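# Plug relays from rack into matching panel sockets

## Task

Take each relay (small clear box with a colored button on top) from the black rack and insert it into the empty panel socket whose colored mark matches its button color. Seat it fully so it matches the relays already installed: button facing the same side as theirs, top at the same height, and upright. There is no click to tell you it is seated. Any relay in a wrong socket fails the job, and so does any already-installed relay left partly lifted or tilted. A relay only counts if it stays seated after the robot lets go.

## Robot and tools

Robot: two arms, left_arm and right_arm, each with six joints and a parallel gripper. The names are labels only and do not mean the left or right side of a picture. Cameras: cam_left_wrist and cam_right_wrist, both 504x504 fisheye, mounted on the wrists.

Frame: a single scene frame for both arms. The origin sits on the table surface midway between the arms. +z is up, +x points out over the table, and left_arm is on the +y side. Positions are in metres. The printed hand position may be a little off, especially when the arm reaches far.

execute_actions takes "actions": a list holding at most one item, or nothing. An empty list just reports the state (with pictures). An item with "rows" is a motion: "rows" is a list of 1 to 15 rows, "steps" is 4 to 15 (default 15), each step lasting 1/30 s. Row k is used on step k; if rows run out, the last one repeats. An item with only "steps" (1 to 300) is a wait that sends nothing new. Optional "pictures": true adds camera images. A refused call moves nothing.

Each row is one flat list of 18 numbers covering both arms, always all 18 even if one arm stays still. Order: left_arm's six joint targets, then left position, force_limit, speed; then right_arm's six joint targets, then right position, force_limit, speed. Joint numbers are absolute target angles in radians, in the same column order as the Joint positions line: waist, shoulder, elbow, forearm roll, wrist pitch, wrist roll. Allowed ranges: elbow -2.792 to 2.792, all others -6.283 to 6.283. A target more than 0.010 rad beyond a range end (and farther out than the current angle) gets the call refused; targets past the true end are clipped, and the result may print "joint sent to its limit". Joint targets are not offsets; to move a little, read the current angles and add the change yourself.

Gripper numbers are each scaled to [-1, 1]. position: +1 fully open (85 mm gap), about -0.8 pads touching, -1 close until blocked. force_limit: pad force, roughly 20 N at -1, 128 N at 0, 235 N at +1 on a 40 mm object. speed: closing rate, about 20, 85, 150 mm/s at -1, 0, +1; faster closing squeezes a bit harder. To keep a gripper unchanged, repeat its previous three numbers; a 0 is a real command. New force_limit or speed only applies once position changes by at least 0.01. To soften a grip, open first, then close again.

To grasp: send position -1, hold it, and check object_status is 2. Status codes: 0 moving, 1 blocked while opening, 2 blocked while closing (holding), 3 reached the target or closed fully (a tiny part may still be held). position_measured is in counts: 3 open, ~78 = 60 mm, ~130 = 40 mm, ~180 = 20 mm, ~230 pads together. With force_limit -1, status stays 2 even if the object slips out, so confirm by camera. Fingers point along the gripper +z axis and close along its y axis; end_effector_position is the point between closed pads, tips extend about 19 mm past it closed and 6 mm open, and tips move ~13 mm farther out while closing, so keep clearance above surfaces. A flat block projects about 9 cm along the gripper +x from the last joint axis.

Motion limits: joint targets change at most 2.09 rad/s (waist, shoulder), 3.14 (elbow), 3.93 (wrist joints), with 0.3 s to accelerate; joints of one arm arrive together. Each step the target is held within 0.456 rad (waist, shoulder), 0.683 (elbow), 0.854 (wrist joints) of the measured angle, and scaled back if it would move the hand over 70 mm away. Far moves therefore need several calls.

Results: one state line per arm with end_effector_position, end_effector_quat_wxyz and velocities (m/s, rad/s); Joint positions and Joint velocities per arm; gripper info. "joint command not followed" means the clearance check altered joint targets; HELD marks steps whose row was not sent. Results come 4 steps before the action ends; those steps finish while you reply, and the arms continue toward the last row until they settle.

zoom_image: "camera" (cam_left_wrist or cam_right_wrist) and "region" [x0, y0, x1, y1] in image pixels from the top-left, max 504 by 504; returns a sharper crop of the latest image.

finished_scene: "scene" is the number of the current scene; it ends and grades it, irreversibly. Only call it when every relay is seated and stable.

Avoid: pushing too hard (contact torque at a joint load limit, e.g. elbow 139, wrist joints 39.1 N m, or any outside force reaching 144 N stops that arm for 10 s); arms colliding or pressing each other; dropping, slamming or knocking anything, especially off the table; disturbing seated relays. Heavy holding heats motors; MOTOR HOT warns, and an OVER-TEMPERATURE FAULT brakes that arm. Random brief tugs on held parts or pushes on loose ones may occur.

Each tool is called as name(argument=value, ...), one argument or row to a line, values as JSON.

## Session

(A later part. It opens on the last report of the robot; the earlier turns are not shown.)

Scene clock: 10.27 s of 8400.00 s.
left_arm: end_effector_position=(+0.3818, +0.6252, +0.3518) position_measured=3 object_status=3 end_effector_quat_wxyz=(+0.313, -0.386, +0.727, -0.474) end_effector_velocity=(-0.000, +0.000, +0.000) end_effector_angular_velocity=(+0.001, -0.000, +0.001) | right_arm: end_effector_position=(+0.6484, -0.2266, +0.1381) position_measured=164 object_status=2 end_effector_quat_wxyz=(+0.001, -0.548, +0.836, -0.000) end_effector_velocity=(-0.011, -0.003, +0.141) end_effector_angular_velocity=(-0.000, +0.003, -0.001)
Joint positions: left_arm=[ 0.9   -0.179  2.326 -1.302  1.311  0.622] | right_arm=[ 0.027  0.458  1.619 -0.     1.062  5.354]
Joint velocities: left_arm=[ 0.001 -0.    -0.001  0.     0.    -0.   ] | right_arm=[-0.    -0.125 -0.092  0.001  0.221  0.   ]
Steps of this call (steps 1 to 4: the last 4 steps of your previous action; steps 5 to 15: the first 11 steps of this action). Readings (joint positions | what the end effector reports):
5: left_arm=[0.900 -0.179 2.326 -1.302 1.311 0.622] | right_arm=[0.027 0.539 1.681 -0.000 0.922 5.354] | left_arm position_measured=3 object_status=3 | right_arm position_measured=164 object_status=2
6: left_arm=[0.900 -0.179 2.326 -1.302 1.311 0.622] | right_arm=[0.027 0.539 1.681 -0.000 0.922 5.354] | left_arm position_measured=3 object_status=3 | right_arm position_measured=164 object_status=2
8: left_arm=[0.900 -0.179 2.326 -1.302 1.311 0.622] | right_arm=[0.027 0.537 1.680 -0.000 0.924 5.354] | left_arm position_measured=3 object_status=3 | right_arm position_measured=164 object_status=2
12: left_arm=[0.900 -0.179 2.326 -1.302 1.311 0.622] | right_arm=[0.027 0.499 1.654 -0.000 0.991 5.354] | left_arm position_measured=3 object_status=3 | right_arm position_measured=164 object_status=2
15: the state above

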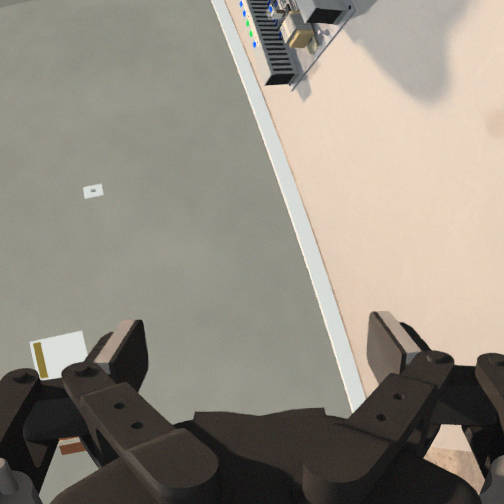

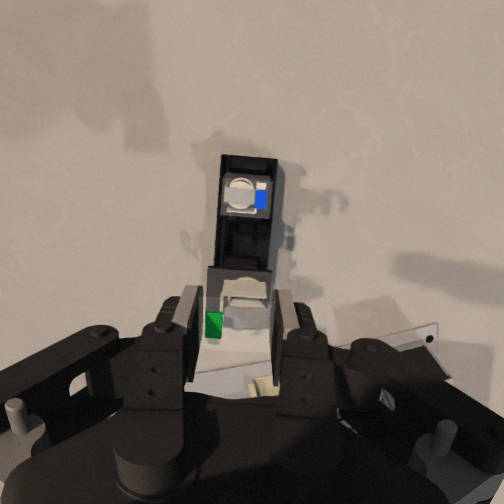

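execute_actions(
  actions=[
    {"rows":[[0.9,-0.179,2.326,-1.302,1.311,0.622,1,0,0,0.0270,0.415,1.578,0,1.1486,4.6,-1,-0.5,0],[0.9,-0.179,2.326,-1.302,1.311,0.622,1,0,0,0.0270,0.415,1.578,0,1.1486,4.4,-1,-0.5,0],[0.9,-0.179,2.326,-1.302,1.311,0.622,1,0,0,0.0270,0.415,1.578,0,1.1486,4.2,-1,-0.5,0],[0.9,-0.179,2.326,-1.302,1.311,0.622,1,0,0,0.0270,0.415,1.578,0,1.1486,4.0,-1,-0.5,0],[0.9,-0.179,2.326,-1.302,1.311,0.622,1,0,0,0.3189,0.667,1.1953,0,1.2793,2.228,-1,-0.5,0]],"steps":15},
  ],
)

execute_actions(
  actions=[
    {"rows":[[0.9,-0.179,2.326,-1.302,1.311,0.622,1,0,0,0.3189,0.667,1.1953,0,1.2793,2.228,-1,-0.5,0]],"steps":15},
  ],
)

execute_actions(
  actions=[
    {"rows":[[0.9,-0.179,2.326,-1.302,1.311,0.622,1,0,0,0.3189,0.667,1.1953,0,1.2793,2.228,-1,-0.5,0]],"steps":15},
  ],
  pictures=true,
)

Scene clock: 11.13 s of 8400.00 s.
left_arm: end_effector_position=(+0.3818, +0.6252, +0.3518) position_measured=3 object_status=3 end_effector_quat_wxyz=(+0.313, -0.386, +0.727, -0.474) end_effector_velocity=(-0.000, +0.000, -0.000) end_effector_angular_velocity=(-0.000, +0.000, +0.001) | right_arm: end_effector_position=(+0.6694, -0.1658, +0.1628) position_measured=164 object_status=2 end_effector_quat_wxyz=(+0.001, +0.749, -0.663, -0.001) end_effector_velocity=(+0.109, +0.415, +0.023) end_effector_angular_velocity=(-0.007, +0.040, +2.055)
Joint positions: left_arm=[ 0.9   -0.179  2.326 -1.302  1.311  0.622] | right_arm=[0.095 0.498 1.508 0.    1.139 4.889]
Joint velocities: left_arm=[ 0. -0.  0.  0. -0. -0.] | right_arm=[ 0.454  0.357 -0.611  0.     0.295 -1.601]
Steps of this call (steps 1 to 4: the last 4 steps of your previous action; steps 5 to 15: the robot went on to your last target; steps 16 to 26: the first 11 steps of this action). Readings (joint positions | what the end effector reports):
16: left_arm=[0.900 -0.179 2.326 -1.302 1.311 0.622] | right_arm=[0.027 0.457 1.618 -0.000 1.067 5.353] | left_arm position_measured=3 object_status=3 | right_arm position_measured=164 object_status=2
17: left_arm=[0.900 -0.179 2.326 -1.302 1.311 0.622] | right_arm=[0.027 0.457 1.618 -0.000 1.068 5.345] | left_arm position_measured=3 object_status=3 | right_arm position_measured=164 object_status=2
19: left_arm=[0.900 -0.179 2.326 -1.302 1.311 0.622] | right_arm=[0.027 0.454 1.615 -0.000 1.074 5.287] | left_arm position_measured=3 object_status=3 | right_arm position_measured=164 object_status=2
23: left_arm=[0.900 -0.179 2.326 -1.302 1.311 0.622] | right_arm=[0.040 0.457 1.584 -0.000 1.107 5.039] | left_arm position_measured=3 object_status=3 | right_arm position_measured=164 object_status=2
26: the state above

Scene clock: 11.63 s of 8400.00 s.
left_arm: end_effector_position=(+0.3818, +0.6252, +0.3518) position_measured=3 object_status=3 end_effector_quat_wxyz=(+0.313, -0.386, +0.727, -0.474) end_effector_velocity=(+0.000, +0.000, -0.000) end_effector_angular_velocity=(-0.000, +0.001, +0.001) | right_arm: end_effector_position=(+0.6937, +0.0207, +0.1780) position_measured=164 object_status=2 end_effector_quat_wxyz=(+0.000, +1.000, +0.010, -0.000) end_effector_velocity=(-0.006, +0.231, +0.011) end_effector_angular_velocity=(+0.002, -0.001, +3.926)
Joint positions: left_arm=[ 0.9   -0.179  2.326 -1.302  1.311  0.622] | right_arm=[0.286 0.642 1.241 0.    1.259 3.611]
Joint velocities: left_arm=[-0.     0.    -0.     0.    -0.001 -0.   ] | right_arm=[ 0.229  0.174 -0.316 -0.001  0.141 -3.697]
Steps of this call (steps 1 to 4: the last 4 steps of your previous action; steps 5 to 15: the first 11 steps of this action). Readings (joint positions | what the end effector reports):
5: left_arm=[0.900 -0.179 2.326 -1.302 1.311 0.622] | right_arm=[0.170 0.555 1.402 0.000 1.187 4.581] | left_arm position_measured=3 object_status=3 | right_arm position_measured=164 object_status=2
6: left_arm=[0.900 -0.179 2.326 -1.302 1.311 0.622] | right_arm=[0.184 0.565 1.383 0.000 1.195 4.510] | left_arm position_measured=3 object_status=3 | right_arm position_measured=164 object_status=2
8: left_arm=[0.900 -0.179 2.326 -1.302 1.311 0.622] | right_arm=[0.211 0.585 1.346 0.000 1.212 4.354] | left_arm position_measured=3 object_status=3 | right_arm position_measured=164 object_status=2
12: left_arm=[0.900 -0.179 2.326 -1.302 1.311 0.622] | right_arm=[0.258 0.621 1.280 0.000 1.241 3.974] | left_arm position_measured=3 object_status=3 | right_arm position_measured=164 object_status=2
15: the state above

Scene clock: 12.13 s of 8400.00 s.
left_arm: end_effector_position=(+0.3818, +0.6252, +0.3518) position_measured=3 object_status=3 end_effector_quat_wxyz=(+0.313, -0.386, +0.727, -0.474) end_effector_velocity=(+0.000, -0.001, +0.000) end_effector_angular_velocity=(-0.002, +0.001, -0.001) | right_arm: end_effector_position=(+0.6920, +0.0538, +0.1798) position_measured=164 object_status=2 end_effector_quat_wxyz=(+0.000, +0.754, +0.657, -0.000) end_effector_velocity=(-0.000, +0.000, -0.000) end_effector_angular_velocity=(-0.000, +0.001, +0.179)
Joint positions: left_arm=[ 0.9   -0.179  2.326 -1.302  1.311  0.622] | right_arm=[ 0.319  0.667  1.195 -0.     1.279  2.231]
Joint velocities: left_arm=[-0.001 -0.     0.     0.     0.001 -0.003] | right_arm=[ 0.     0.001 -0.     0.     0.    -0.179]
Steps of this call (steps 1 to 4: the last 4 steps of your previous action; steps 5 to 15: the first 11 steps of this action). Readings (joint positions | what the end effector reports):
5: left_arm=[0.900 -0.179 2.326 -1.302 1.311 0.622] | right_arm=[0.309 0.660 1.209 0.000 1.273 2.985] | left_arm position_measured=3 object_status=3 | right_arm position_measured=164 object_status=2
6: left_arm=[0.900 -0.179 2.326 -1.302 1.311 0.622] | right_arm=[0.311 0.661 1.206 0.000 1.275 2.860] | left_arm position_measured=3 object_status=3 | right_arm position_measured=164 object_status=2
8: left_arm=[0.900 -0.179 2.326 -1.302 1.311 0.622] | right_arm=[0.314 0.664 1.202 -0.000 1.277 2.626] | left_arm position_measured=3 object_status=3 | right_arm position_measured=164 object_status=2
12: left_arm=[0.900 -0.179 2.326 -1.302 1.311 0.622] | right_arm=[0.318 0.666 1.196 -0.000 1.279 2.314] | left_arm position_measured=3 object_status=3 | right_arm position_measured=164 object_status=2
15: the state above

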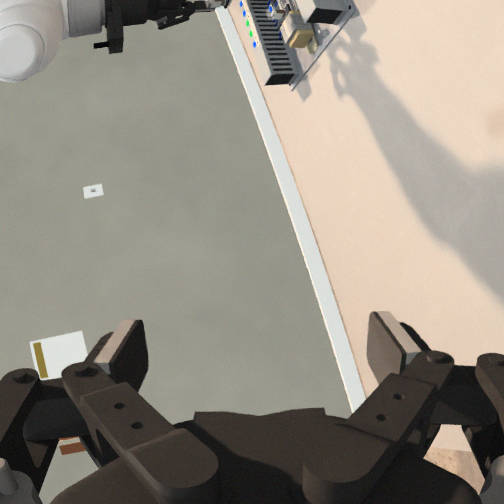

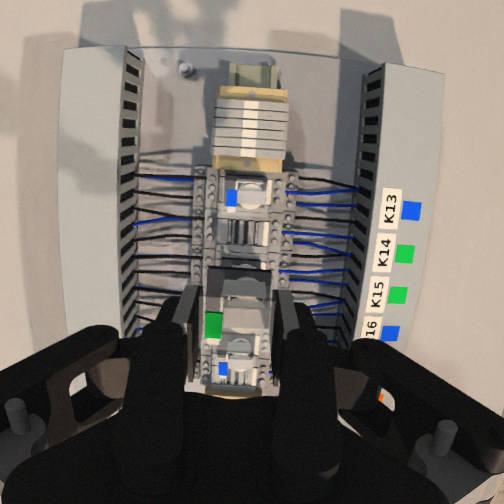

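execute_actions(
  actions=[
    {"rows":[[0.9,-0.179,2.326,-1.302,1.311,0.622,1,0,0,0.3189,0.7107,1.2617,0,1.1692,2.228,-1,-0.5,0]],"steps":15},
  ],
  pictures=true,
)

Scene clock: 12.73 s of 8400.00 s.
left_arm: end_effector_position=(+0.3818, +0.6252, +0.3518) position_measured=3 object_status=3 end_effector_quat_wxyz=(+0.313, -0.386, +0.727, -0.474) end_effector_velocity=(+0.000, -0.001, +0.000) end_effector_angular_velocity=(+0.001, -0.001, -0.003) | right_arm: end_effector_position=(+0.6921, +0.0540, +0.1045) position_measured=164 object_status=2 end_effector_quat_wxyz=(+0.000, +0.753, +0.658, -0.000) end_effector_velocity=(-0.002, -0.001, -0.001) end_effector_angular_velocity=(-0.001, +0.002, +0.001)
Joint positions: left_arm=[ 0.9   -0.179  2.326 -1.302  1.311  0.622] | right_arm=[ 0.319  0.711  1.261 -0.     1.169  2.228]
Joint velocities: left_arm=[-0.001 -0.    -0.001 -0.     0.001  0.002] | right_arm=[ 0.001 -0.002  0.006 -0.    -0.001 -0.   ]
Steps of this call (steps 1 to 4: the last 4 steps of your previous action; steps 5 to 7: the robot went on to your last target; steps 8 to 18: the first 11 steps of this action). Readings (joint positions | what the end effector reports):
8: left_arm=[0.900 -0.179 2.326 -1.302 1.311 0.622] | right_arm=[0.319 0.667 1.195 -0.000 1.279 2.228] | left_arm position_measured=3 object_status=3 | right_arm position_measured=164 object_status=2
9: left_arm=[0.900 -0.179 2.326 -1.302 1.311 0.622] | right_arm=[0.319 0.669 1.199 -0.000 1.273 2.228] | left_arm position_measured=3 object_status=3 | right_arm position_measured=164 object_status=2
11: left_arm=[0.900 -0.179 2.326 -1.302 1.311 0.622] | right_arm=[0.319 0.690 1.232 -0.000 1.219 2.228] | left_arm position_measured=3 object_status=3 | right_arm position_measured=164 object_status=2
15: left_arm=[0.900 -0.179 2.326 -1.302 1.311 0.622] | right_arm=[0.319 0.711 1.261 -0.000 1.170 2.228] | left_arm position_measured=3 object_status=3 | right_arm position_measured=164 object_status=2
18: the state above

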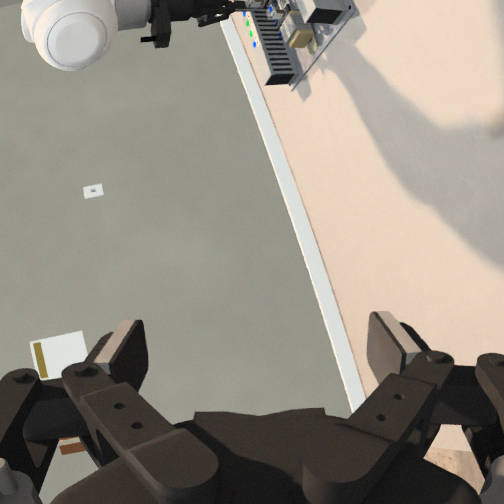

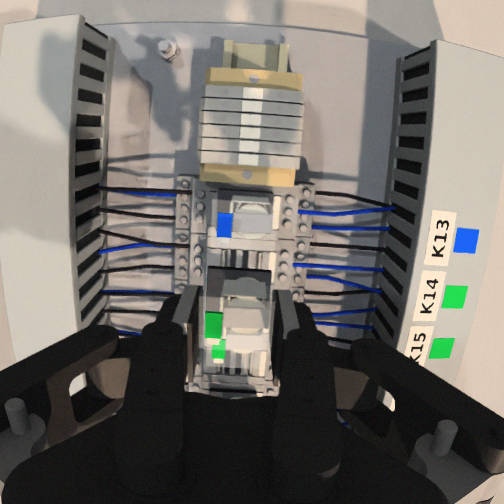

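zoom_image(
  camera="cam_right_wrist",
  region=[170,190,320,400],
)

Region (170, 190, 320, 400) of cam_right_wrist's 504x504 image, scaled by 2.400, with more detail than that image has; it fills the left 360 columns of this view, and the rest is white.

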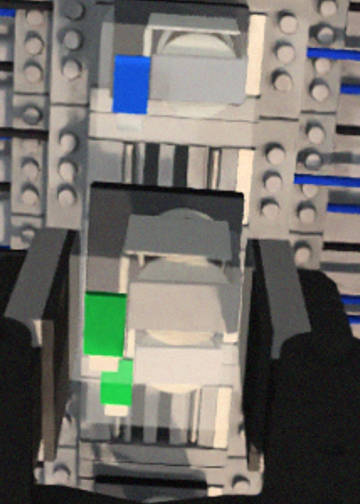

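execute_actions(
  actions=[
    {"rows":[[0.9,-0.179,2.326,-1.302,1.311,0.622,1,0,0,0.3194,0.7134,1.2569,0,1.1713,2.2285,-1,-0.5,0],[0.9,-0.179,2.326,-1.302,1.311,0.622,1,0,0,0.3194,0.7134,1.2569,0,1.1713,2.2285,-1,-0.5,0],[0.9,-0.179,2.326,-1.302,1.311,0.622,1,0,0,0.3194,0.7134,1.2569,0,1.1713,2.2285,-1,-0.5,0],[0.9,-0.179,2.326,-1.302,1.311,0.622,1,0,0,0.3194,0.7197,1.2649,0,1.1570,2.2285,-1,-0.5,0]],"steps":12},
  ],
  pictures=true,
)

zoom_image(
  camera="cam_right_wrist",
  region=[170,190,320,400],
)

Scene clock: 13.43 s of 8400.00 s.
left_arm: end_effector_position=(+0.3818, +0.6252, +0.3518) position_measured=3 object_status=3 end_effector_quat_wxyz=(+0.313, -0.386, +0.727, -0.474) end_effector_velocity=(-0.000, -0.000, -0.000) end_effector_angular_velocity=(-0.001, +0.000, -0.001) | right_arm: end_effector_position=(+0.6929, +0.0550, +0.0948) position_measured=164 object_status=2 end_effector_quat_wxyz=(-0.000, +0.753, +0.658, -0.000) end_effector_velocity=(+0.004, +0.005, +0.004) end_effector_angular_velocity=(+0.008, -0.014, -0.001)
Joint positions: left_arm=[ 0.9   -0.179  2.326 -1.302  1.311  0.622] | right_arm=[0.319 0.72  1.265 0.    1.157 2.228]
Joint velocities: left_arm=[-0.     0.     0.001 -0.     0.     0.   ] | right_arm=[ 0.002  0.    -0.007 -0.    -0.009  0.003]
Steps of this call (steps 1 to 4: the last 4 steps of your previous action; steps 5 to 13: the robot went on to your last target; steps 14 to 21: the first 8 steps of this action). Readings (joint positions | what the end effector reports):
14: left_arm=[0.900 -0.179 2.326 -1.302 1.311 0.622] | right_arm=[0.319 0.711 1.262 -0.000 1.169 2.228] | left_arm position_measured=3 object_status=3 | right_arm position_measured=164 object_status=2
15: left_arm=[0.900 -0.179 2.326 -1.302 1.311 0.622] | right_arm=[0.319 0.712 1.260 0.000 1.169 2.228] | left_arm position_measured=3 object_status=3 | right_arm position_measured=164 object_status=2
17: left_arm=[0.900 -0.179 2.326 -1.302 1.311 0.622] | right_arm=[0.319 0.713 1.257 0.000 1.170 2.228] | left_arm position_measured=3 object_status=3 | right_arm position_measured=164 object_status=2
21: the state above

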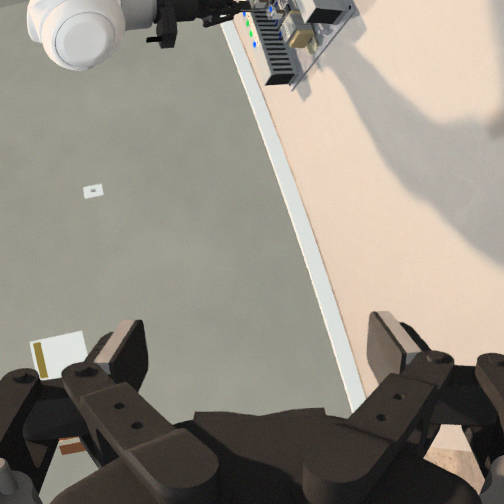

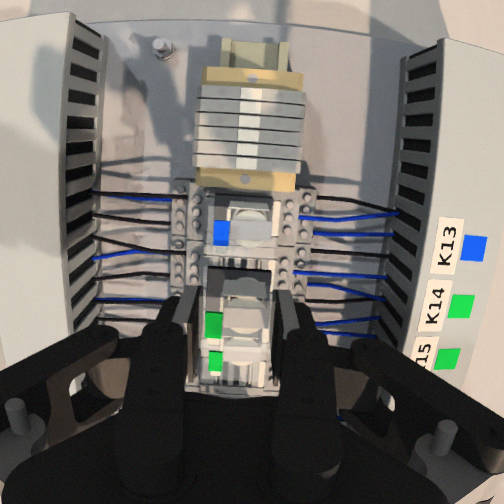

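Region (170, 190, 320, 400) of cam_right_wrist's 504x504 image, scaled by 2.400, with more detail than that image has; it fills the left 360 columns of this view, and the rest is white.

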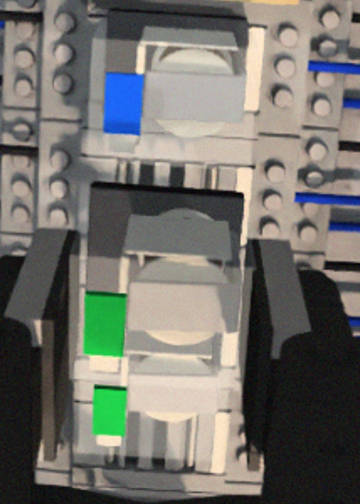

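execute_actions(
  actions=[
    {"rows":[[0.9,-0.179,2.326,-1.302,1.311,0.622,1,0,0,0.3198,0.7202,1.2641,0,1.1573,2.2289,-1,-0.5,0],[0.9,-0.179,2.326,-1.302,1.311,0.622,1,0,0,0.3198,0.7208,1.2649,0,1.1559,2.2289,-1,-0.5,0],[0.9,-0.179,2.326,-1.302,1.311,0.622,1,0,0,0.3198,0.7215,1.2657,0,1.1544,2.2289,-1,-0.5,0],[0.9,-0.179,2.326,-1.302,1.311,0.622,1,0,0,0.3198,0.7221,1.2665,0,1.1530,2.2289,-1,-0.5,0],[0.9,-0.179,2.326,-1.302,1.311,0.622,1,0,0,0.3198,0.7228,1.2673,0,1.1515,2.2289,-1,-0.5,0],[0.9,-0.179,2.326,-1.302,1.311,0.622,1,0,0,0.3198,0.7234,1.2681,0,1.1501,2.2289,-1,-0.5,0],[0.9,-0.179,2.326,-1.302,1.311,0.622,1,0,0,0.3198,0.7241,1.2689,0,1.1486,2.2289,-1,-0.5,0],[0.9,-0.179,2.326,-1.302,1.311,0.622,1,0,0,0.3198,0.7247,1.2697,0,1.1472,2.2289,-1,-0.5,0]],"steps":12},
  ],
  pictures=true,
)

Scene clock: 13.97 s of 8400.00 s.
left_arm: end_effector_position=(+0.3818, +0.6252, +0.3518) position_measured=3 object_status=3 end_effector_quat_wxyz=(+0.313, -0.386, +0.727, -0.474) end_effector_velocity=(+0.000, -0.000, +0.001) end_effector_angular_velocity=(-0.000, -0.000, -0.001) | right_arm: end_effector_position=(+0.6930, +0.0554, +0.0894) position_measured=164 object_status=2 end_effector_quat_wxyz=(+0.000, +0.753, +0.658, +0.000) end_effector_velocity=(-0.001, -0.001, -0.030) end_effector_angular_velocity=(-0.000, +0.000, -0.000)
Joint positions: left_arm=[ 0.9   -0.179  2.326 -1.302  1.311  0.622] | right_arm=[ 0.32   0.724  1.268 -0.     1.149  2.229]
Joint velocities: left_arm=[-0.001 -0.    -0.001 -0.     0.001 -0.001] | right_arm=[-0.     0.02   0.024  0.    -0.043  0.   ]
Steps of this call (steps 1 to 4: the last 4 steps of your previous action; steps 5 to 8: the robot went on to your last target; steps 9 to 16: the first 8 steps of this action). Readings (joint positions | what the end effector reports):
9: left_arm=[0.900 -0.179 2.326 -1.302 1.311 0.622] | right_arm=[0.319 0.720 1.265 0.000 1.157 2.228] | left_arm position_measured=3 object_status=3 | right_arm position_measured=164 object_status=2
10: left_arm=[0.900 -0.179 2.326 -1.302 1.311 0.622] | right_arm=[0.320 0.720 1.265 -0.000 1.157 2.229] | left_arm position_measured=3 object_status=3 | right_arm position_measured=164 object_status=2
12: left_arm=[0.900 -0.179 2.326 -1.302 1.311 0.622] | right_arm=[0.320 0.721 1.265 -0.000 1.155 2.229] | left_arm position_measured=3 object_status=3 | right_arm position_measured=164 object_status=2
16: the state above

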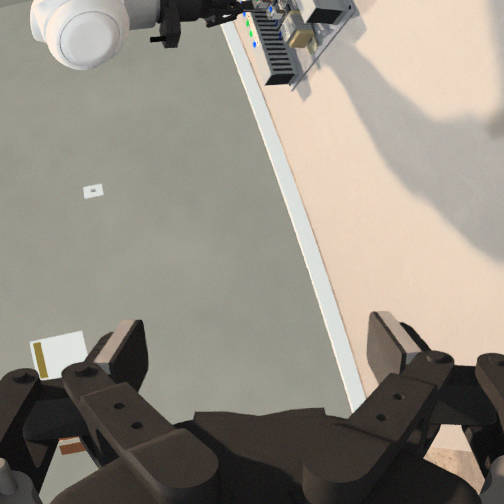

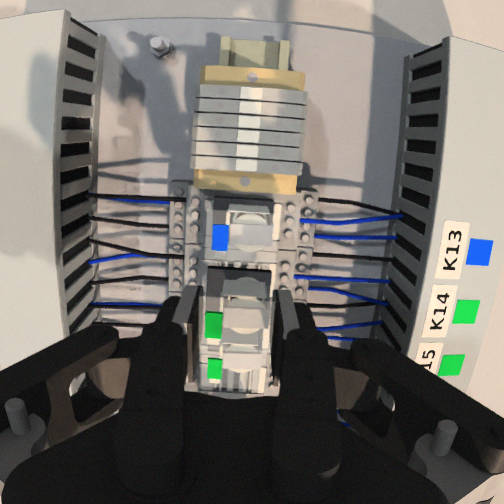

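execute_actions(
  actions=[
    {"rows":[[0.9,-0.179,2.326,-1.302,1.311,0.622,1,0,0,0.3198,0.7253,1.2705,0,1.1458,2.2289,-1,-0.5,0],[0.9,-0.179,2.326,-1.302,1.311,0.622,1,0,0,0.3198,0.7260,1.2713,0,1.1443,2.2289,-1,-0.5,0],[0.9,-0.179,2.326,-1.302,1.311,0.622,1,0,0,0.3198,0.7267,1.2722,0,1.1427,2.2289,-1,-0.5,0],[0.9,-0.179,2.326,-1.302,1.311,0.622,1,0,0,0.3198,0.7274,1.2731,0,1.1411,2.2289,-1,-0.5,0],[0.9,-0.179,2.326,-1.302,1.311,0.622,1,0,0,0.3198,0.7281,1.2740,0,1.1395,2.2289,-1,-0.5,0],[0.9,-0.179,2.326,-1.302,1.311,0.622,1,0,0,0.3198,0.7288,1.2749,0,1.1379,2.2289,-1,-0.5,0],[0.9,-0.179,2.326,-1.302,1.311,0.622,1,0,0,0.3198,0.7295,1.2758,0,1.1363,2.2289,-1,-0.5,0],[0.9,-0.179,2.326,-1.302,1.311,0.622,1,0,0,0.3198,0.7302,1.2767,0,1.1347,2.2289,-1,-0.5,0],[0.9,-0.179,2.326,-1.302,1.311,0.622,1,0,0,0.3198,0.7309,1.2776,0,1.1331,2.2289,-1,-0.5,0],[0.9,-0.179,2.326,-1.302,1.311,0.622,1,0,0,0.3198,0.7316,1.2785,0,1.1315,2.2289,-1,-0.5,0],[0.9,-0.179,2.326,-1.302,1.311,0.622,1,0,0,0.3198,0.7324,1.2793,0,1.1299,2.2289,-1,-0.5,0]],"steps":15},
  ],
  pictures=true,
)

Scene clock: 14.73 s of 8400.00 s.
left_arm: end_effector_position=(+0.3818, +0.6252, +0.3518) position_measured=3 object_status=3 end_effector_quat_wxyz=(+0.313, -0.386, +0.727, -0.474) end_effector_velocity=(+0.000, -0.000, +0.000) end_effector_angular_velocity=(+0.000, -0.000, -0.001) | right_arm: end_effector_position=(+0.6926, +0.0552, +0.0776) position_measured=164 object_status=2 end_effector_quat_wxyz=(+0.000, +0.753, +0.658, -0.000) end_effector_velocity=(-0.001, -0.001, -0.031) end_effector_angular_velocity=(+0.001, -0.001, +0.000)
Joint positions: left_arm=[ 0.9   -0.179  2.326 -1.302  1.311  0.622] | right_arm=[ 0.32   0.731  1.278 -0.     1.132  2.229]
Joint velocities: left_arm=[-0.001 -0.    -0.    -0.    -0.     0.   ] | right_arm=[ 0.     0.02   0.026  0.    -0.047 -0.   ]
Steps of this call (steps 1 to 4: the last 4 steps of your previous action; steps 5 to 12: the robot went on to your last target; steps 13 to 23: the first 11 steps of this action). Readings (joint positions | what the end effector reports):
13: left_arm=[0.900 -0.179 2.326 -1.302 1.311 0.622] | right_arm=[0.320 0.725 1.270 -0.000 1.147 2.229] | left_arm position_measured=3 object_status=3 | right_arm position_measured=164 object_status=2
14: left_arm=[0.900 -0.179 2.326 -1.302 1.311 0.622] | right_arm=[0.320 0.725 1.270 -0.000 1.146 2.229] | left_arm position_measured=3 object_status=3 | right_arm position_measured=164 object_status=2
16: left_arm=[0.900 -0.179 2.326 -1.302 1.311 0.622] | right_arm=[0.320 0.726 1.272 -0.000 1.144 2.229] | left_arm position_measured=3 object_status=3 | right_arm position_measured=164 object_status=2
20: left_arm=[0.900 -0.179 2.326 -1.302 1.311 0.622] | right_arm=[0.320 0.729 1.275 -0.000 1.137 2.229] | left_arm position_measured=3 object_status=3 | right_arm position_measured=164 object_status=2
23: the state above

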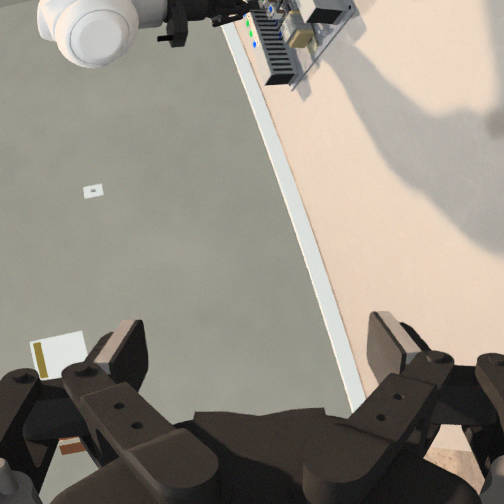

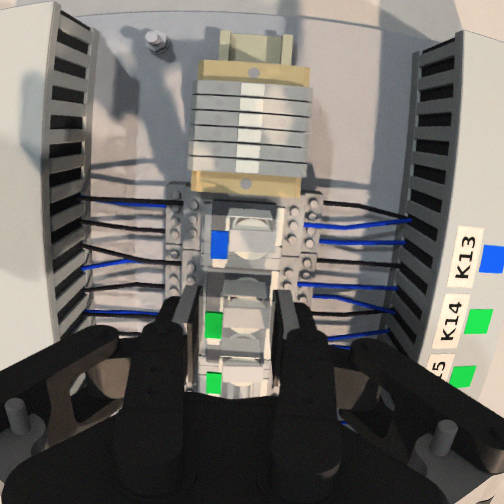

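execute_actions(
  actions=[
    {"rows":[[0.9,-0.179,2.326,-1.302,1.311,0.622,1,0,0,0.3198,0.7324,1.2793,0,1.1299,2.2289,0.15,-0.6,1],[0.9,-0.179,2.326,-1.302,1.311,0.622,1,0,0,0.3198,0.7324,1.2793,0,1.1299,2.2289,0.15,-0.6,1],[0.9,-0.179,2.326,-1.302,1.311,0.622,1,0,0,0.3198,0.7324,1.2793,0,1.1299,2.2289,0.15,-0.6,1],[0.9,-0.179,2.326,-1.302,1.311,0.622,1,0,0,0.3198,0.7324,1.2793,0,1.1299,2.2289,0.15,-0.6,1],[0.9,-0.179,2.326,-1.302,1.311,0.622,1,0,0,0.3198,0.7324,1.2793,0,1.1299,2.2289,0.15,-0.6,1],[0.9,-0.179,2.326,-1.302,1.311,0.622,1,0,0,0.3198,0.7324,1.2793,0,1.1299,2.2289,0.15,-0.6,1],[0.9,-0.179,2.326,-1.302,1.311,0.622,1,0,0,0.3198,0.7324,1.2793,0,1.1299,2.2289,0.15,-0.6,1],[0.9,-0.179,2.326,-1.302,1.311,0.622,1,0,0,0.3198,0.7106,1.2518,0,1.1792,2.2289,0.15,-0.6,1]],"steps":15},
  ],
  pictures=true,
)

Scene clock: 15.40 s of 8400.00 s.
left_arm: end_effector_position=(+0.3818, +0.6252, +0.3518) position_measured=3 object_status=3 end_effector_quat_wxyz=(+0.313, -0.386, +0.727, -0.474) end_effector_velocity=(-0.000, +0.001, -0.000) end_effector_angular_velocity=(-0.001, +0.001, +0.002) | right_arm: end_effector_position=(+0.6940, +0.0560, +0.1053) position_measured=110 object_status=0 end_effector_quat_wxyz=(+0.000, +0.753, +0.658, +0.001) end_effector_velocity=(+0.026, +0.021, +0.311) end_effector_angular_velocity=(+0.070, -0.091, -0.005)
Joint positions: left_arm=[ 0.9   -0.179  2.326 -1.302  1.311  0.622] | right_arm=[0.32  0.714 1.255 0.    1.172 2.229]
Joint velocities: left_arm=[ 0.002  0.     0.001  0.    -0.001 -0.001] | right_arm=[ 0.001 -0.206 -0.236  0.017  0.328 -0.   ]
Steps of this call (steps 1 to 4: the last 4 steps of your previous action; steps 5 to 9: the robot went on to your last target; steps 10 to 20: the first 11 steps of this action). Readings (joint positions | what the end effector reports):
10: left_arm=[0.900 -0.179 2.326 -1.302 1.311 0.622] | right_arm=[0.320 0.732 1.279 -0.000 1.130 2.229] | left_arm position_measured=3 object_status=3 | right_arm position_measured=164 object_status=0
11: left_arm=[0.900 -0.179 2.326 -1.302 1.311 0.622] | right_arm=[0.320 0.732 1.279 -0.000 1.130 2.229] | left_arm position_measured=3 object_status=3 | right_arm position_measured=164 object_status=0
13: left_arm=[0.900 -0.179 2.326 -1.302 1.311 0.622] | right_arm=[0.320 0.732 1.279 -0.000 1.130 2.229] | left_arm position_measured=3 object_status=3 | right_arm position_measured=148 object_status=0
17: left_arm=[0.900 -0.179 2.326 -1.302 1.311 0.622] | right_arm=[0.320 0.732 1.279 -0.000 1.130 2.229] | left_arm position_measured=3 object_status=3 | right_arm position_measured=114 object_status=0
20: the state above

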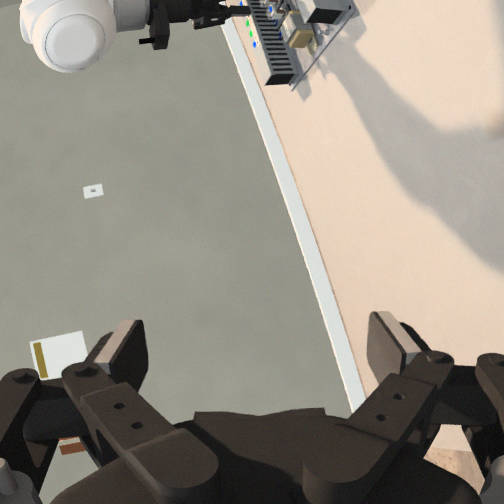

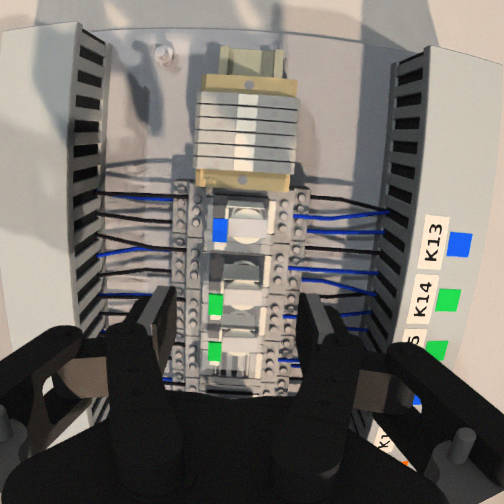

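execute_actions(
  actions=[
    {"rows":[[0.9,-0.179,2.326,-1.302,1.311,0.622,1,0,0,0.3198,0.7104,1.2522,0,1.1790,2.2289,-1,-0.6,1],[0.9,-0.179,2.326,-1.302,1.311,0.622,1,0,0,0.3198,0.7104,1.2522,0,1.1790,2.2289,-1,-0.6,1],[0.9,-0.179,2.326,-1.302,1.311,0.622,1,0,0,0.3198,0.7104,1.2522,0,1.1790,2.2289,-1,-0.6,1],[0.9,-0.179,2.326,-1.302,1.311,0.622,1,0,0,0.3198,0.7104,1.2522,0,1.1790,2.2289,-1,-0.6,1],[0.9,-0.179,2.326,-1.302,1.311,0.622,1,0,0,0.3198,0.7104,1.2522,0,1.1790,2.2289,-1,-0.6,1],[0.9,-0.179,2.326,-1.302,1.311,0.622,1,0,0,0.3198,0.7104,1.2522,0,1.1790,2.2289,-1,-0.6,1],[0.9,-0.179,2.326,-1.302,1.311,0.622,1,0,0,0.3198,0.7104,1.2522,0,1.1790,2.2289,-1,-0.6,1],[0.9,-0.179,2.326,-1.302,1.311,0.622,1,0,0,0.3198,0.7104,1.2522,0,1.1790,2.2289,-1,-0.6,1],[0.9,-0.179,2.326,-1.302,1.311,0.622,1,0,0,0.3198,0.7104,1.2522,0,1.1790,2.2289,-1,-0.6,1],[0.9,-0.179,2.326,-1.302,1.311,0.622,1,0,0,0.3198,0.715,1.2574,0,1.1692,2.2289,-1,-0.6,1],[0.9,-0.179,2.326,-1.302,1.311,0.622,1,0,0,0.3198,0.7199,1.2626,0,1.1591,2.2289,-1,-0.6,1]],"steps":15},
  ],
  pictures=true,
)

Scene clock: 16.17 s of 8400.00 s.
left_arm: end_effector_position=(+0.3818, +0.6252, +0.3518) position_measured=3 object_status=3 end_effector_quat_wxyz=(+0.313, -0.386, +0.727, -0.474) end_effector_velocity=(+0.000, +0.001, -0.000) end_effector_angular_velocity=(+0.001, +0.000, +0.001) | right_arm: end_effector_position=(+0.6933, +0.0556, +0.1071) position_measured=216 object_status=0 end_effector_quat_wxyz=(+0.000, +0.753, +0.658, +0.000) end_effector_velocity=(+0.006, +0.002, -0.120) end_effector_angular_velocity=(+0.013, -0.022, -0.002)
Joint positions: left_arm=[ 0.9   -0.179  2.326 -1.302  1.311  0.622] | right_arm=[ 0.32   0.712  1.254 -0.     1.175  2.229]
Joint velocities: left_arm=[ 0.     0.    -0.    -0.    -0.001  0.   ] | right_arm=[-0.001  0.077  0.095  0.    -0.197 -0.   ]
Steps of this call (steps 1 to 4: the last 4 steps of your previous action; steps 5 to 12: the robot went on to your last target; steps 13 to 23: the first 11 steps of this action). Readings (joint positions | what the end effector reports):
13: left_arm=[0.900 -0.179 2.326 -1.302 1.311 0.622] | right_arm=[0.320 0.710 1.252 0.000 1.179 2.229] | left_arm position_measured=3 object_status=3 | right_arm position_measured=110 object_status=0
14: left_arm=[0.900 -0.179 2.326 -1.302 1.311 0.622] | right_arm=[0.320 0.710 1.252 0.000 1.179 2.229] | left_arm position_measured=3 object_status=3 | right_arm position_measured=111 object_status=0
16: left_arm=[0.900 -0.179 2.326 -1.302 1.311 0.622] | right_arm=[0.320 0.710 1.252 0.000 1.179 2.229] | left_arm position_measured=3 object_status=3 | right_arm position_measured=127 object_status=0
20: left_arm=[0.900 -0.179 2.326 -1.302 1.311 0.622] | right_arm=[0.320 0.710 1.252 -0.000 1.179 2.229] | left_arm position_measured=3 object_status=3 | right_arm position_measured=177 object_status=0
23: the state above

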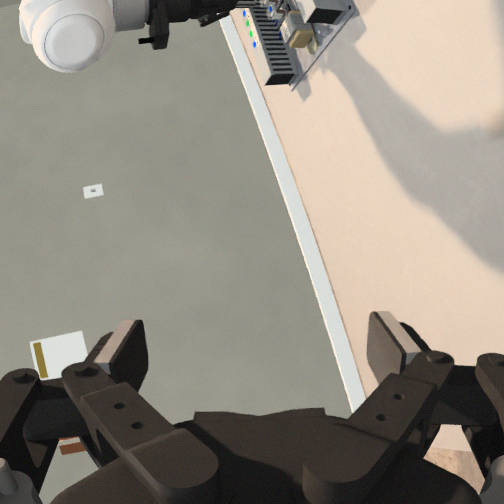

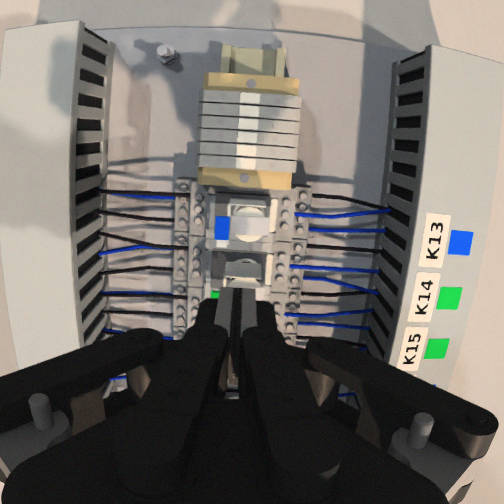

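Now slow push to .0858 (from .096), then lift.

execute_actions(
  actions=[
    {"rows":[[0.9,-0.179,2.326,-1.302,1.311,0.622,1,0,0,0.3198,0.7199,1.2626,0,1.1591,2.2289,-1,-0.6,1],[0.9,-0.179,2.326,-1.302,1.311,0.622,1,0,0,0.3198,0.7206,1.2634,0,1.1576,2.2289,-1,-0.6,1],[0.9,-0.179,2.326,-1.302,1.311,0.622,1,0,0,0.3198,0.7213,1.2641,0,1.1562,2.2289,-1,-0.6,1],[0.9,-0.179,2.326,-1.302,1.311,0.622,1,0,0,0.3198,0.7220,1.2649,0,1.1547,2.2289,-1,-0.6,1],[0.9,-0.179,2.326,-1.302,1.311,0.622,1,0,0,0.3198,0.7227,1.2656,0,1.1533,2.2289,-1,-0.6,1],[0.9,-0.179,2.326,-1.302,1.311,0.622,1,0,0,0.3198,0.7234,1.2664,0,1.1518,2.2289,-1,-0.6,1],[0.9,-0.179,2.326,-1.302,1.311,0.622,1,0,0,0.3198,0.7241,1.2671,0,1.1504,2.2289,-1,-0.6,1],[0.9,-0.179,2.326,-1.302,1.311,0.622,1,0,0,0.3198,0.7247,1.2679,0,1.1490,2.2289,-1,-0.6,1],[0.9,-0.179,2.326,-1.302,1.311,0.622,1,0,0,0.3198,0.7254,1.2686,0,1.1476,2.2289,-1,-0.6,1],[0.9,-0.179,2.326,-1.302,1.311,0.622,1,0,0,0.3198,0.7261,1.2694,0,1.1461,2.2289,-1,-0.6,1],[0.9,-0.179,2.326,-1.302,1.311,0.622,1,0,0,0.3198,0.7267,1.2701,0,1.1448,2.2289,-1,-0.6,1]],"steps":15},
  ],
)

execute_actions(
  actions=[
    {"rows":[[0.9,-0.179,2.326,-1.302,1.311,0.622,1,0,0,0.3198,0.7267,1.2701,0,1.1448,2.2289,-1,-0.6,1],[0.9,-0.179,2.326,-1.302,1.311,0.622,1,0,0,0.3198,0.7267,1.2701,0,1.1448,2.2289,-1,-0.6,1],[0.9,-0.179,2.326,-1.302,1.311,0.622,1,0,0,0.3198,0.7267,1.2701,0,1.1448,2.2289,-1,-0.6,1],[0.9,-0.179,2.326,-1.302,1.311,0.622,1,0,0,0.3198,0.6895,1.2317,0,1.2204,2.2289,0.15,-0.5,1]],"steps":15},
  ],
  pictures=true,
)

Scene clock: 16.80 s of 8400.00 s.
left_arm: end_effector_position=(+0.3818, +0.6252, +0.3518) position_measured=3 object_status=3 end_effector_quat_wxyz=(+0.313, -0.386, +0.727, -0.474) end_effector_velocity=(-0.000, +0.000, +0.000) end_effector_angular_velocity=(+0.000, -0.001, +0.000) | right_arm: end_effector_position=(+0.6934, +0.0556, +0.0875) position_measured=231 object_status=3 end_effector_quat_wxyz=(+0.000, +0.753, +0.658, +0.000) end_effector_velocity=(+0.000, -0.000, -0.030) end_effector_angular_velocity=(-0.000, +0.000, -0.000)
Joint positions: left_arm=[ 0.9   -0.179  2.326 -1.302  1.311  0.622] | right_arm=[0.32  0.725 1.269 0.    1.147 2.229]
Joint velocities: left_arm=[ 0.001 -0.    -0.    -0.     0.001  0.   ] | right_arm=[-0.     0.021  0.021 -0.    -0.041 -0.   ]
Steps of this call (steps 1 to 4: the last 4 steps of your previous action; steps 5 to 8: the robot went on to your last target; steps 9 to 19: the first 11 steps of this action). Readings (joint positions | what the end effector reports):
9: left_arm=[0.900 -0.179 2.326 -1.302 1.311 0.622] | right_arm=[0.320 0.720 1.263 -0.000 1.159 2.229] | left_arm position_measured=3 object_status=3 | right_arm position_measured=231 object_status=3
10: left_arm=[0.900 -0.179 2.326 -1.302 1.311 0.622] | right_arm=[0.320 0.720 1.263 -0.000 1.159 2.229] | left_arm position_measured=3 object_status=3 | right_arm position_measured=231 object_status=3
12: left_arm=[0.900 -0.179 2.326 -1.302 1.311 0.622] | right_arm=[0.320 0.721 1.263 -0.000 1.157 2.229] | left_arm position_measured=3 object_status=3 | right_arm position_measured=231 object_status=3
16: left_arm=[0.900 -0.179 2.326 -1.302 1.311 0.622] | right_arm=[0.320 0.723 1.266 -0.000 1.151 2.229] | left_arm position_measured=3 object_status=3 | right_arm position_measured=231 object_status=3
19: the state above

Scene clock: 17.30 s of 8400.00 s.
left_arm: end_effector_position=(+0.3818, +0.6252, +0.3518) position_measured=3 object_status=3 end_effector_quat_wxyz=(+0.313, -0.386, +0.727, -0.474) end_effector_velocity=(+0.000, -0.001, -0.000) end_effector_angular_velocity=(-0.000, +0.001, -0.001) | right_arm: end_effector_position=(+0.6918, +0.0547, +0.1394) position_measured=164 object_status=0 end_effector_quat_wxyz=(-0.000, +0.753, +0.658, -0.000) end_effector_velocity=(+0.002, +0.001, +0.002) end_effector_angular_velocity=(+0.001, -0.002, +0.000)
Joint positions: left_arm=[ 0.9   -0.179  2.326 -1.302  1.311  0.622] | right_arm=[0.32  0.69  1.232 0.    1.22  2.229]
Joint velocities: left_arm=[-0.002 -0.     0.001 -0.    -0.001 -0.001] | right_arm=[ 0.     0.001 -0.005 -0.     0.002  0.   ]
Steps of this call (steps 1 to 4: the last 4 steps of your previous action; steps 5 to 15: the first 11 steps of this action). Readings (joint positions | what the end effector reports):
5: left_arm=[0.900 -0.179 2.326 -1.302 1.311 0.622] | right_arm=[0.320 0.726 1.270 0.000 1.145 2.229] | left_arm position_measured=3 object_status=3 | right_arm position_measured=231 object_status=3
6: left_arm=[0.900 -0.179 2.326 -1.302 1.311 0.622] | right_arm=[0.320 0.726 1.270 0.000 1.145 2.229] | left_arm position_measured=3 object_status=3 | right_arm position_measured=231 object_status=3
8: left_arm=[0.900 -0.179 2.326 -1.302 1.311 0.622] | right_arm=[0.320 0.726 1.270 0.000 1.145 2.229] | left_arm position_measured=3 object_status=3 | right_arm position_measured=231 object_status=0
12: left_arm=[0.900 -0.179 2.326 -1.302 1.311 0.622] | right_arm=[0.320 0.692 1.233 0.000 1.215 2.229] | left_arm position_measured=3 object_status=3 | right_arm position_measured=202 object_status=0
15: the state above

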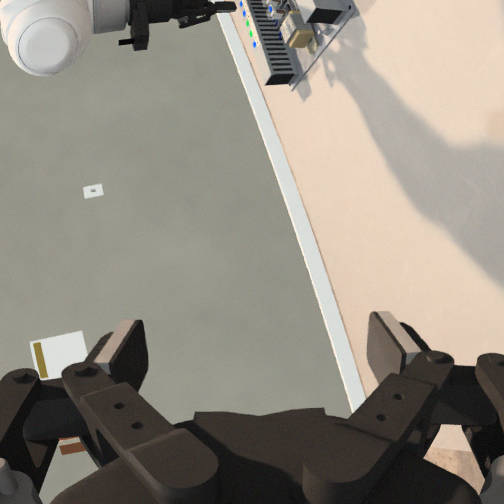

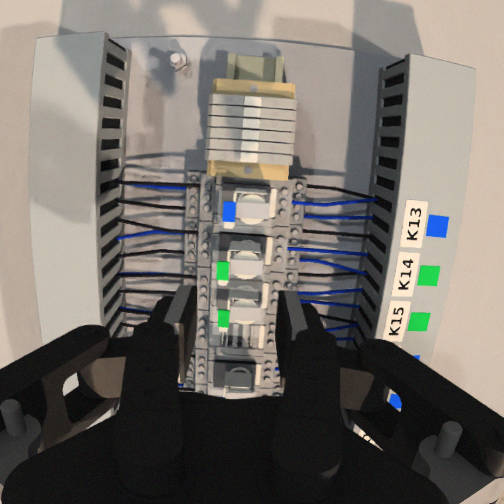

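zoom_image(
  camera="cam_right_wrist",
  region=[180,180,310,350],
)

Region (180, 180, 310, 350) of cam_right_wrist's 504x504 image, scaled by 2.965, with more detail than that image has; it fills the left 385 columns of this view, and the rest is white.

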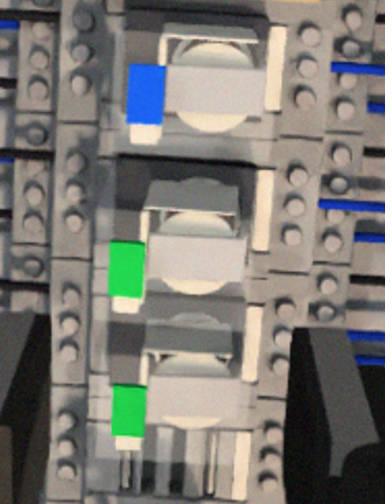

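execute_actions(
  actions=[
    {"rows":[[0.9,-0.179,2.326,-1.302,1.311,0.622,1,0,0,0.3339,0.6564,1.2892,0,1.196,3.7668,1,-0.5,1]],"steps":15},
  ],
)

execute_actions(
  actions=[
    {"rows":[[0.9,-0.179,2.326,-1.302,1.311,0.622,1,0,0,0.3339,0.6564,1.2892,0,1.196,3.7668,1,-0.5,1]],"steps":12},
  ],
  pictures=true,
)

zoom_image(
  camera="cam_right_wrist",
  region=[100,150,504,400],
)

Scene clock: 18.17 s of 8400.00 s.
left_arm: end_effector_position=(+0.3818, +0.6252, +0.3518) position_measured=3 object_status=3 end_effector_quat_wxyz=(+0.313, -0.386, +0.727, -0.474) end_effector_velocity=(+0.000, -0.000, +0.000) end_effector_angular_velocity=(-0.001, +0.000, -0.000) | right_arm: end_effector_position=(+0.6747, +0.0551, +0.1398) position_measured=11 object_status=0 end_effector_quat_wxyz=(+0.000, +0.934, +0.356, -0.000) end_effector_velocity=(-0.054, +0.001, +0.002) end_effector_angular_velocity=(+0.001, -0.003, -3.698)
Joint positions: left_arm=[ 0.9   -0.179  2.326 -1.302  1.311  0.622] | right_arm=[ 0.33   0.667  1.272 -0.     1.204  2.947]
Joint velocities: left_arm=[-0.     0.    -0.    -0.     0.    -0.001] | right_arm=[ 0.031 -0.073  0.123 -0.    -0.053  3.729]
Steps of this call (steps 1 to 4: the last 4 steps of your previous action; steps 5 to 15: the robot went on to your last target; steps 16 to 26: the first 11 steps of this action). Readings (joint positions | what the end effector reports):
16: left_arm=[0.900 -0.179 2.326 -1.302 1.311 0.622] | right_arm=[0.320 0.690 1.232 -0.000 1.220 2.229] | left_arm position_measured=3 object_status=3 | right_arm position_measured=110 object_status=0
17: left_arm=[0.900 -0.179 2.326 -1.302 1.311 0.622] | right_arm=[0.320 0.690 1.232 -0.000 1.220 2.238] | left_arm position_measured=3 object_status=3 | right_arm position_measured=109 object_status=0
19: left_arm=[0.900 -0.179 2.326 -1.302 1.311 0.622] | right_arm=[0.321 0.687 1.236 -0.000 1.219 2.296] | left_arm position_measured=3 object_status=3 | right_arm position_measured=93 object_status=0
23: left_arm=[0.900 -0.179 2.326 -1.302 1.311 0.622] | right_arm=[0.326 0.676 1.255 -0.000 1.211 2.588] | left_arm position_measured=3 object_status=3 | right_arm position_measured=43 object_status=0
26: the state above

Scene clock: 18.57 s of 8400.00 s.
left_arm: end_effector_position=(+0.3818, +0.6252, +0.3518) position_measured=3 object_status=3 end_effector_quat_wxyz=(+0.313, -0.386, +0.727, -0.474) end_effector_velocity=(+0.000, +0.000, -0.000) end_effector_angular_velocity=(+0.000, +0.000, +0.000) | right_arm: end_effector_position=(+0.6671, +0.0550, +0.1398) position_measured=3 object_status=3 end_effector_quat_wxyz=(+0.000, +0.999, -0.043, -0.000) end_effector_velocity=(-0.000, -0.000, +0.001) end_effector_angular_velocity=(+0.001, -0.001, -0.010)
Joint positions: left_arm=[ 0.9   -0.179  2.326 -1.302  1.311  0.622] | right_arm=[ 0.334  0.656  1.289 -0.     1.196  3.766]
Joint velocities: left_arm=[-0.001  0.    -0.     0.    -0.001 -0.   ] | right_arm=[-0.    -0.002  0.     0.    -0.     0.01 ]
Steps of this call (steps 1 to 4: the last 4 steps of your previous action; steps 5 to 12: the first 8 steps of this action). Readings (joint positions | what the end effector reports):
5: left_arm=[0.900 -0.179 2.326 -1.302 1.311 0.622] | right_arm=[0.333 0.659 1.285 -0.000 1.198 3.512] | left_arm position_measured=3 object_status=3 | right_arm position_measured=3 object_status=0
6: left_arm=[0.900 -0.179 2.326 -1.302 1.311 0.622] | right_arm=[0.333 0.658 1.286 -0.000 1.197 3.591] | left_arm position_measured=3 object_status=3 | right_arm position_measured=3 object_status=0
8: left_arm=[0.900 -0.179 2.326 -1.302 1.311 0.622] | right_arm=[0.334 0.657 1.288 -0.000 1.196 3.704] | left_arm position_measured=3 object_status=3 | right_arm position_measured=3 object_status=0
12: the state above

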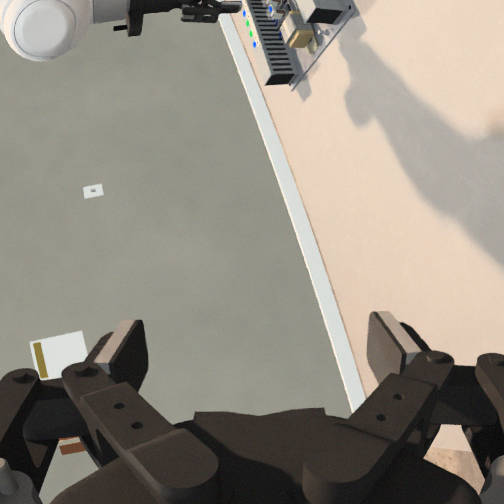

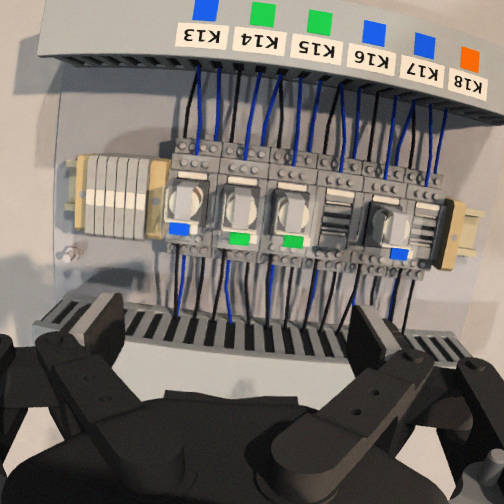

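Region (100, 150, 504, 400) of cam_right_wrist's 504x504 image, scaled by 1.248, with more detail than that image has; it fills the top 312 rows of this view, and the rest is white.

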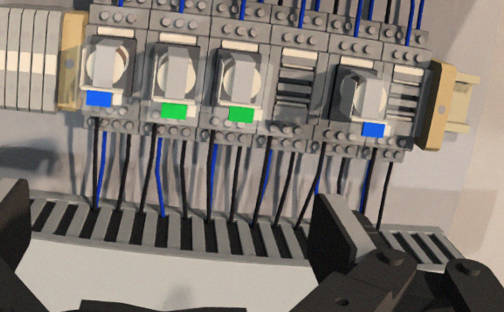

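zoom_image(
  camera="cam_right_wrist",
  region=[150,160,330,270],
)

Region (150, 160, 330, 270) of cam_right_wrist's 504x504 image, scaled by 2.800, with more detail than that image has.

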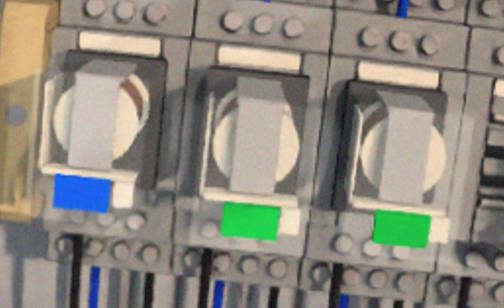

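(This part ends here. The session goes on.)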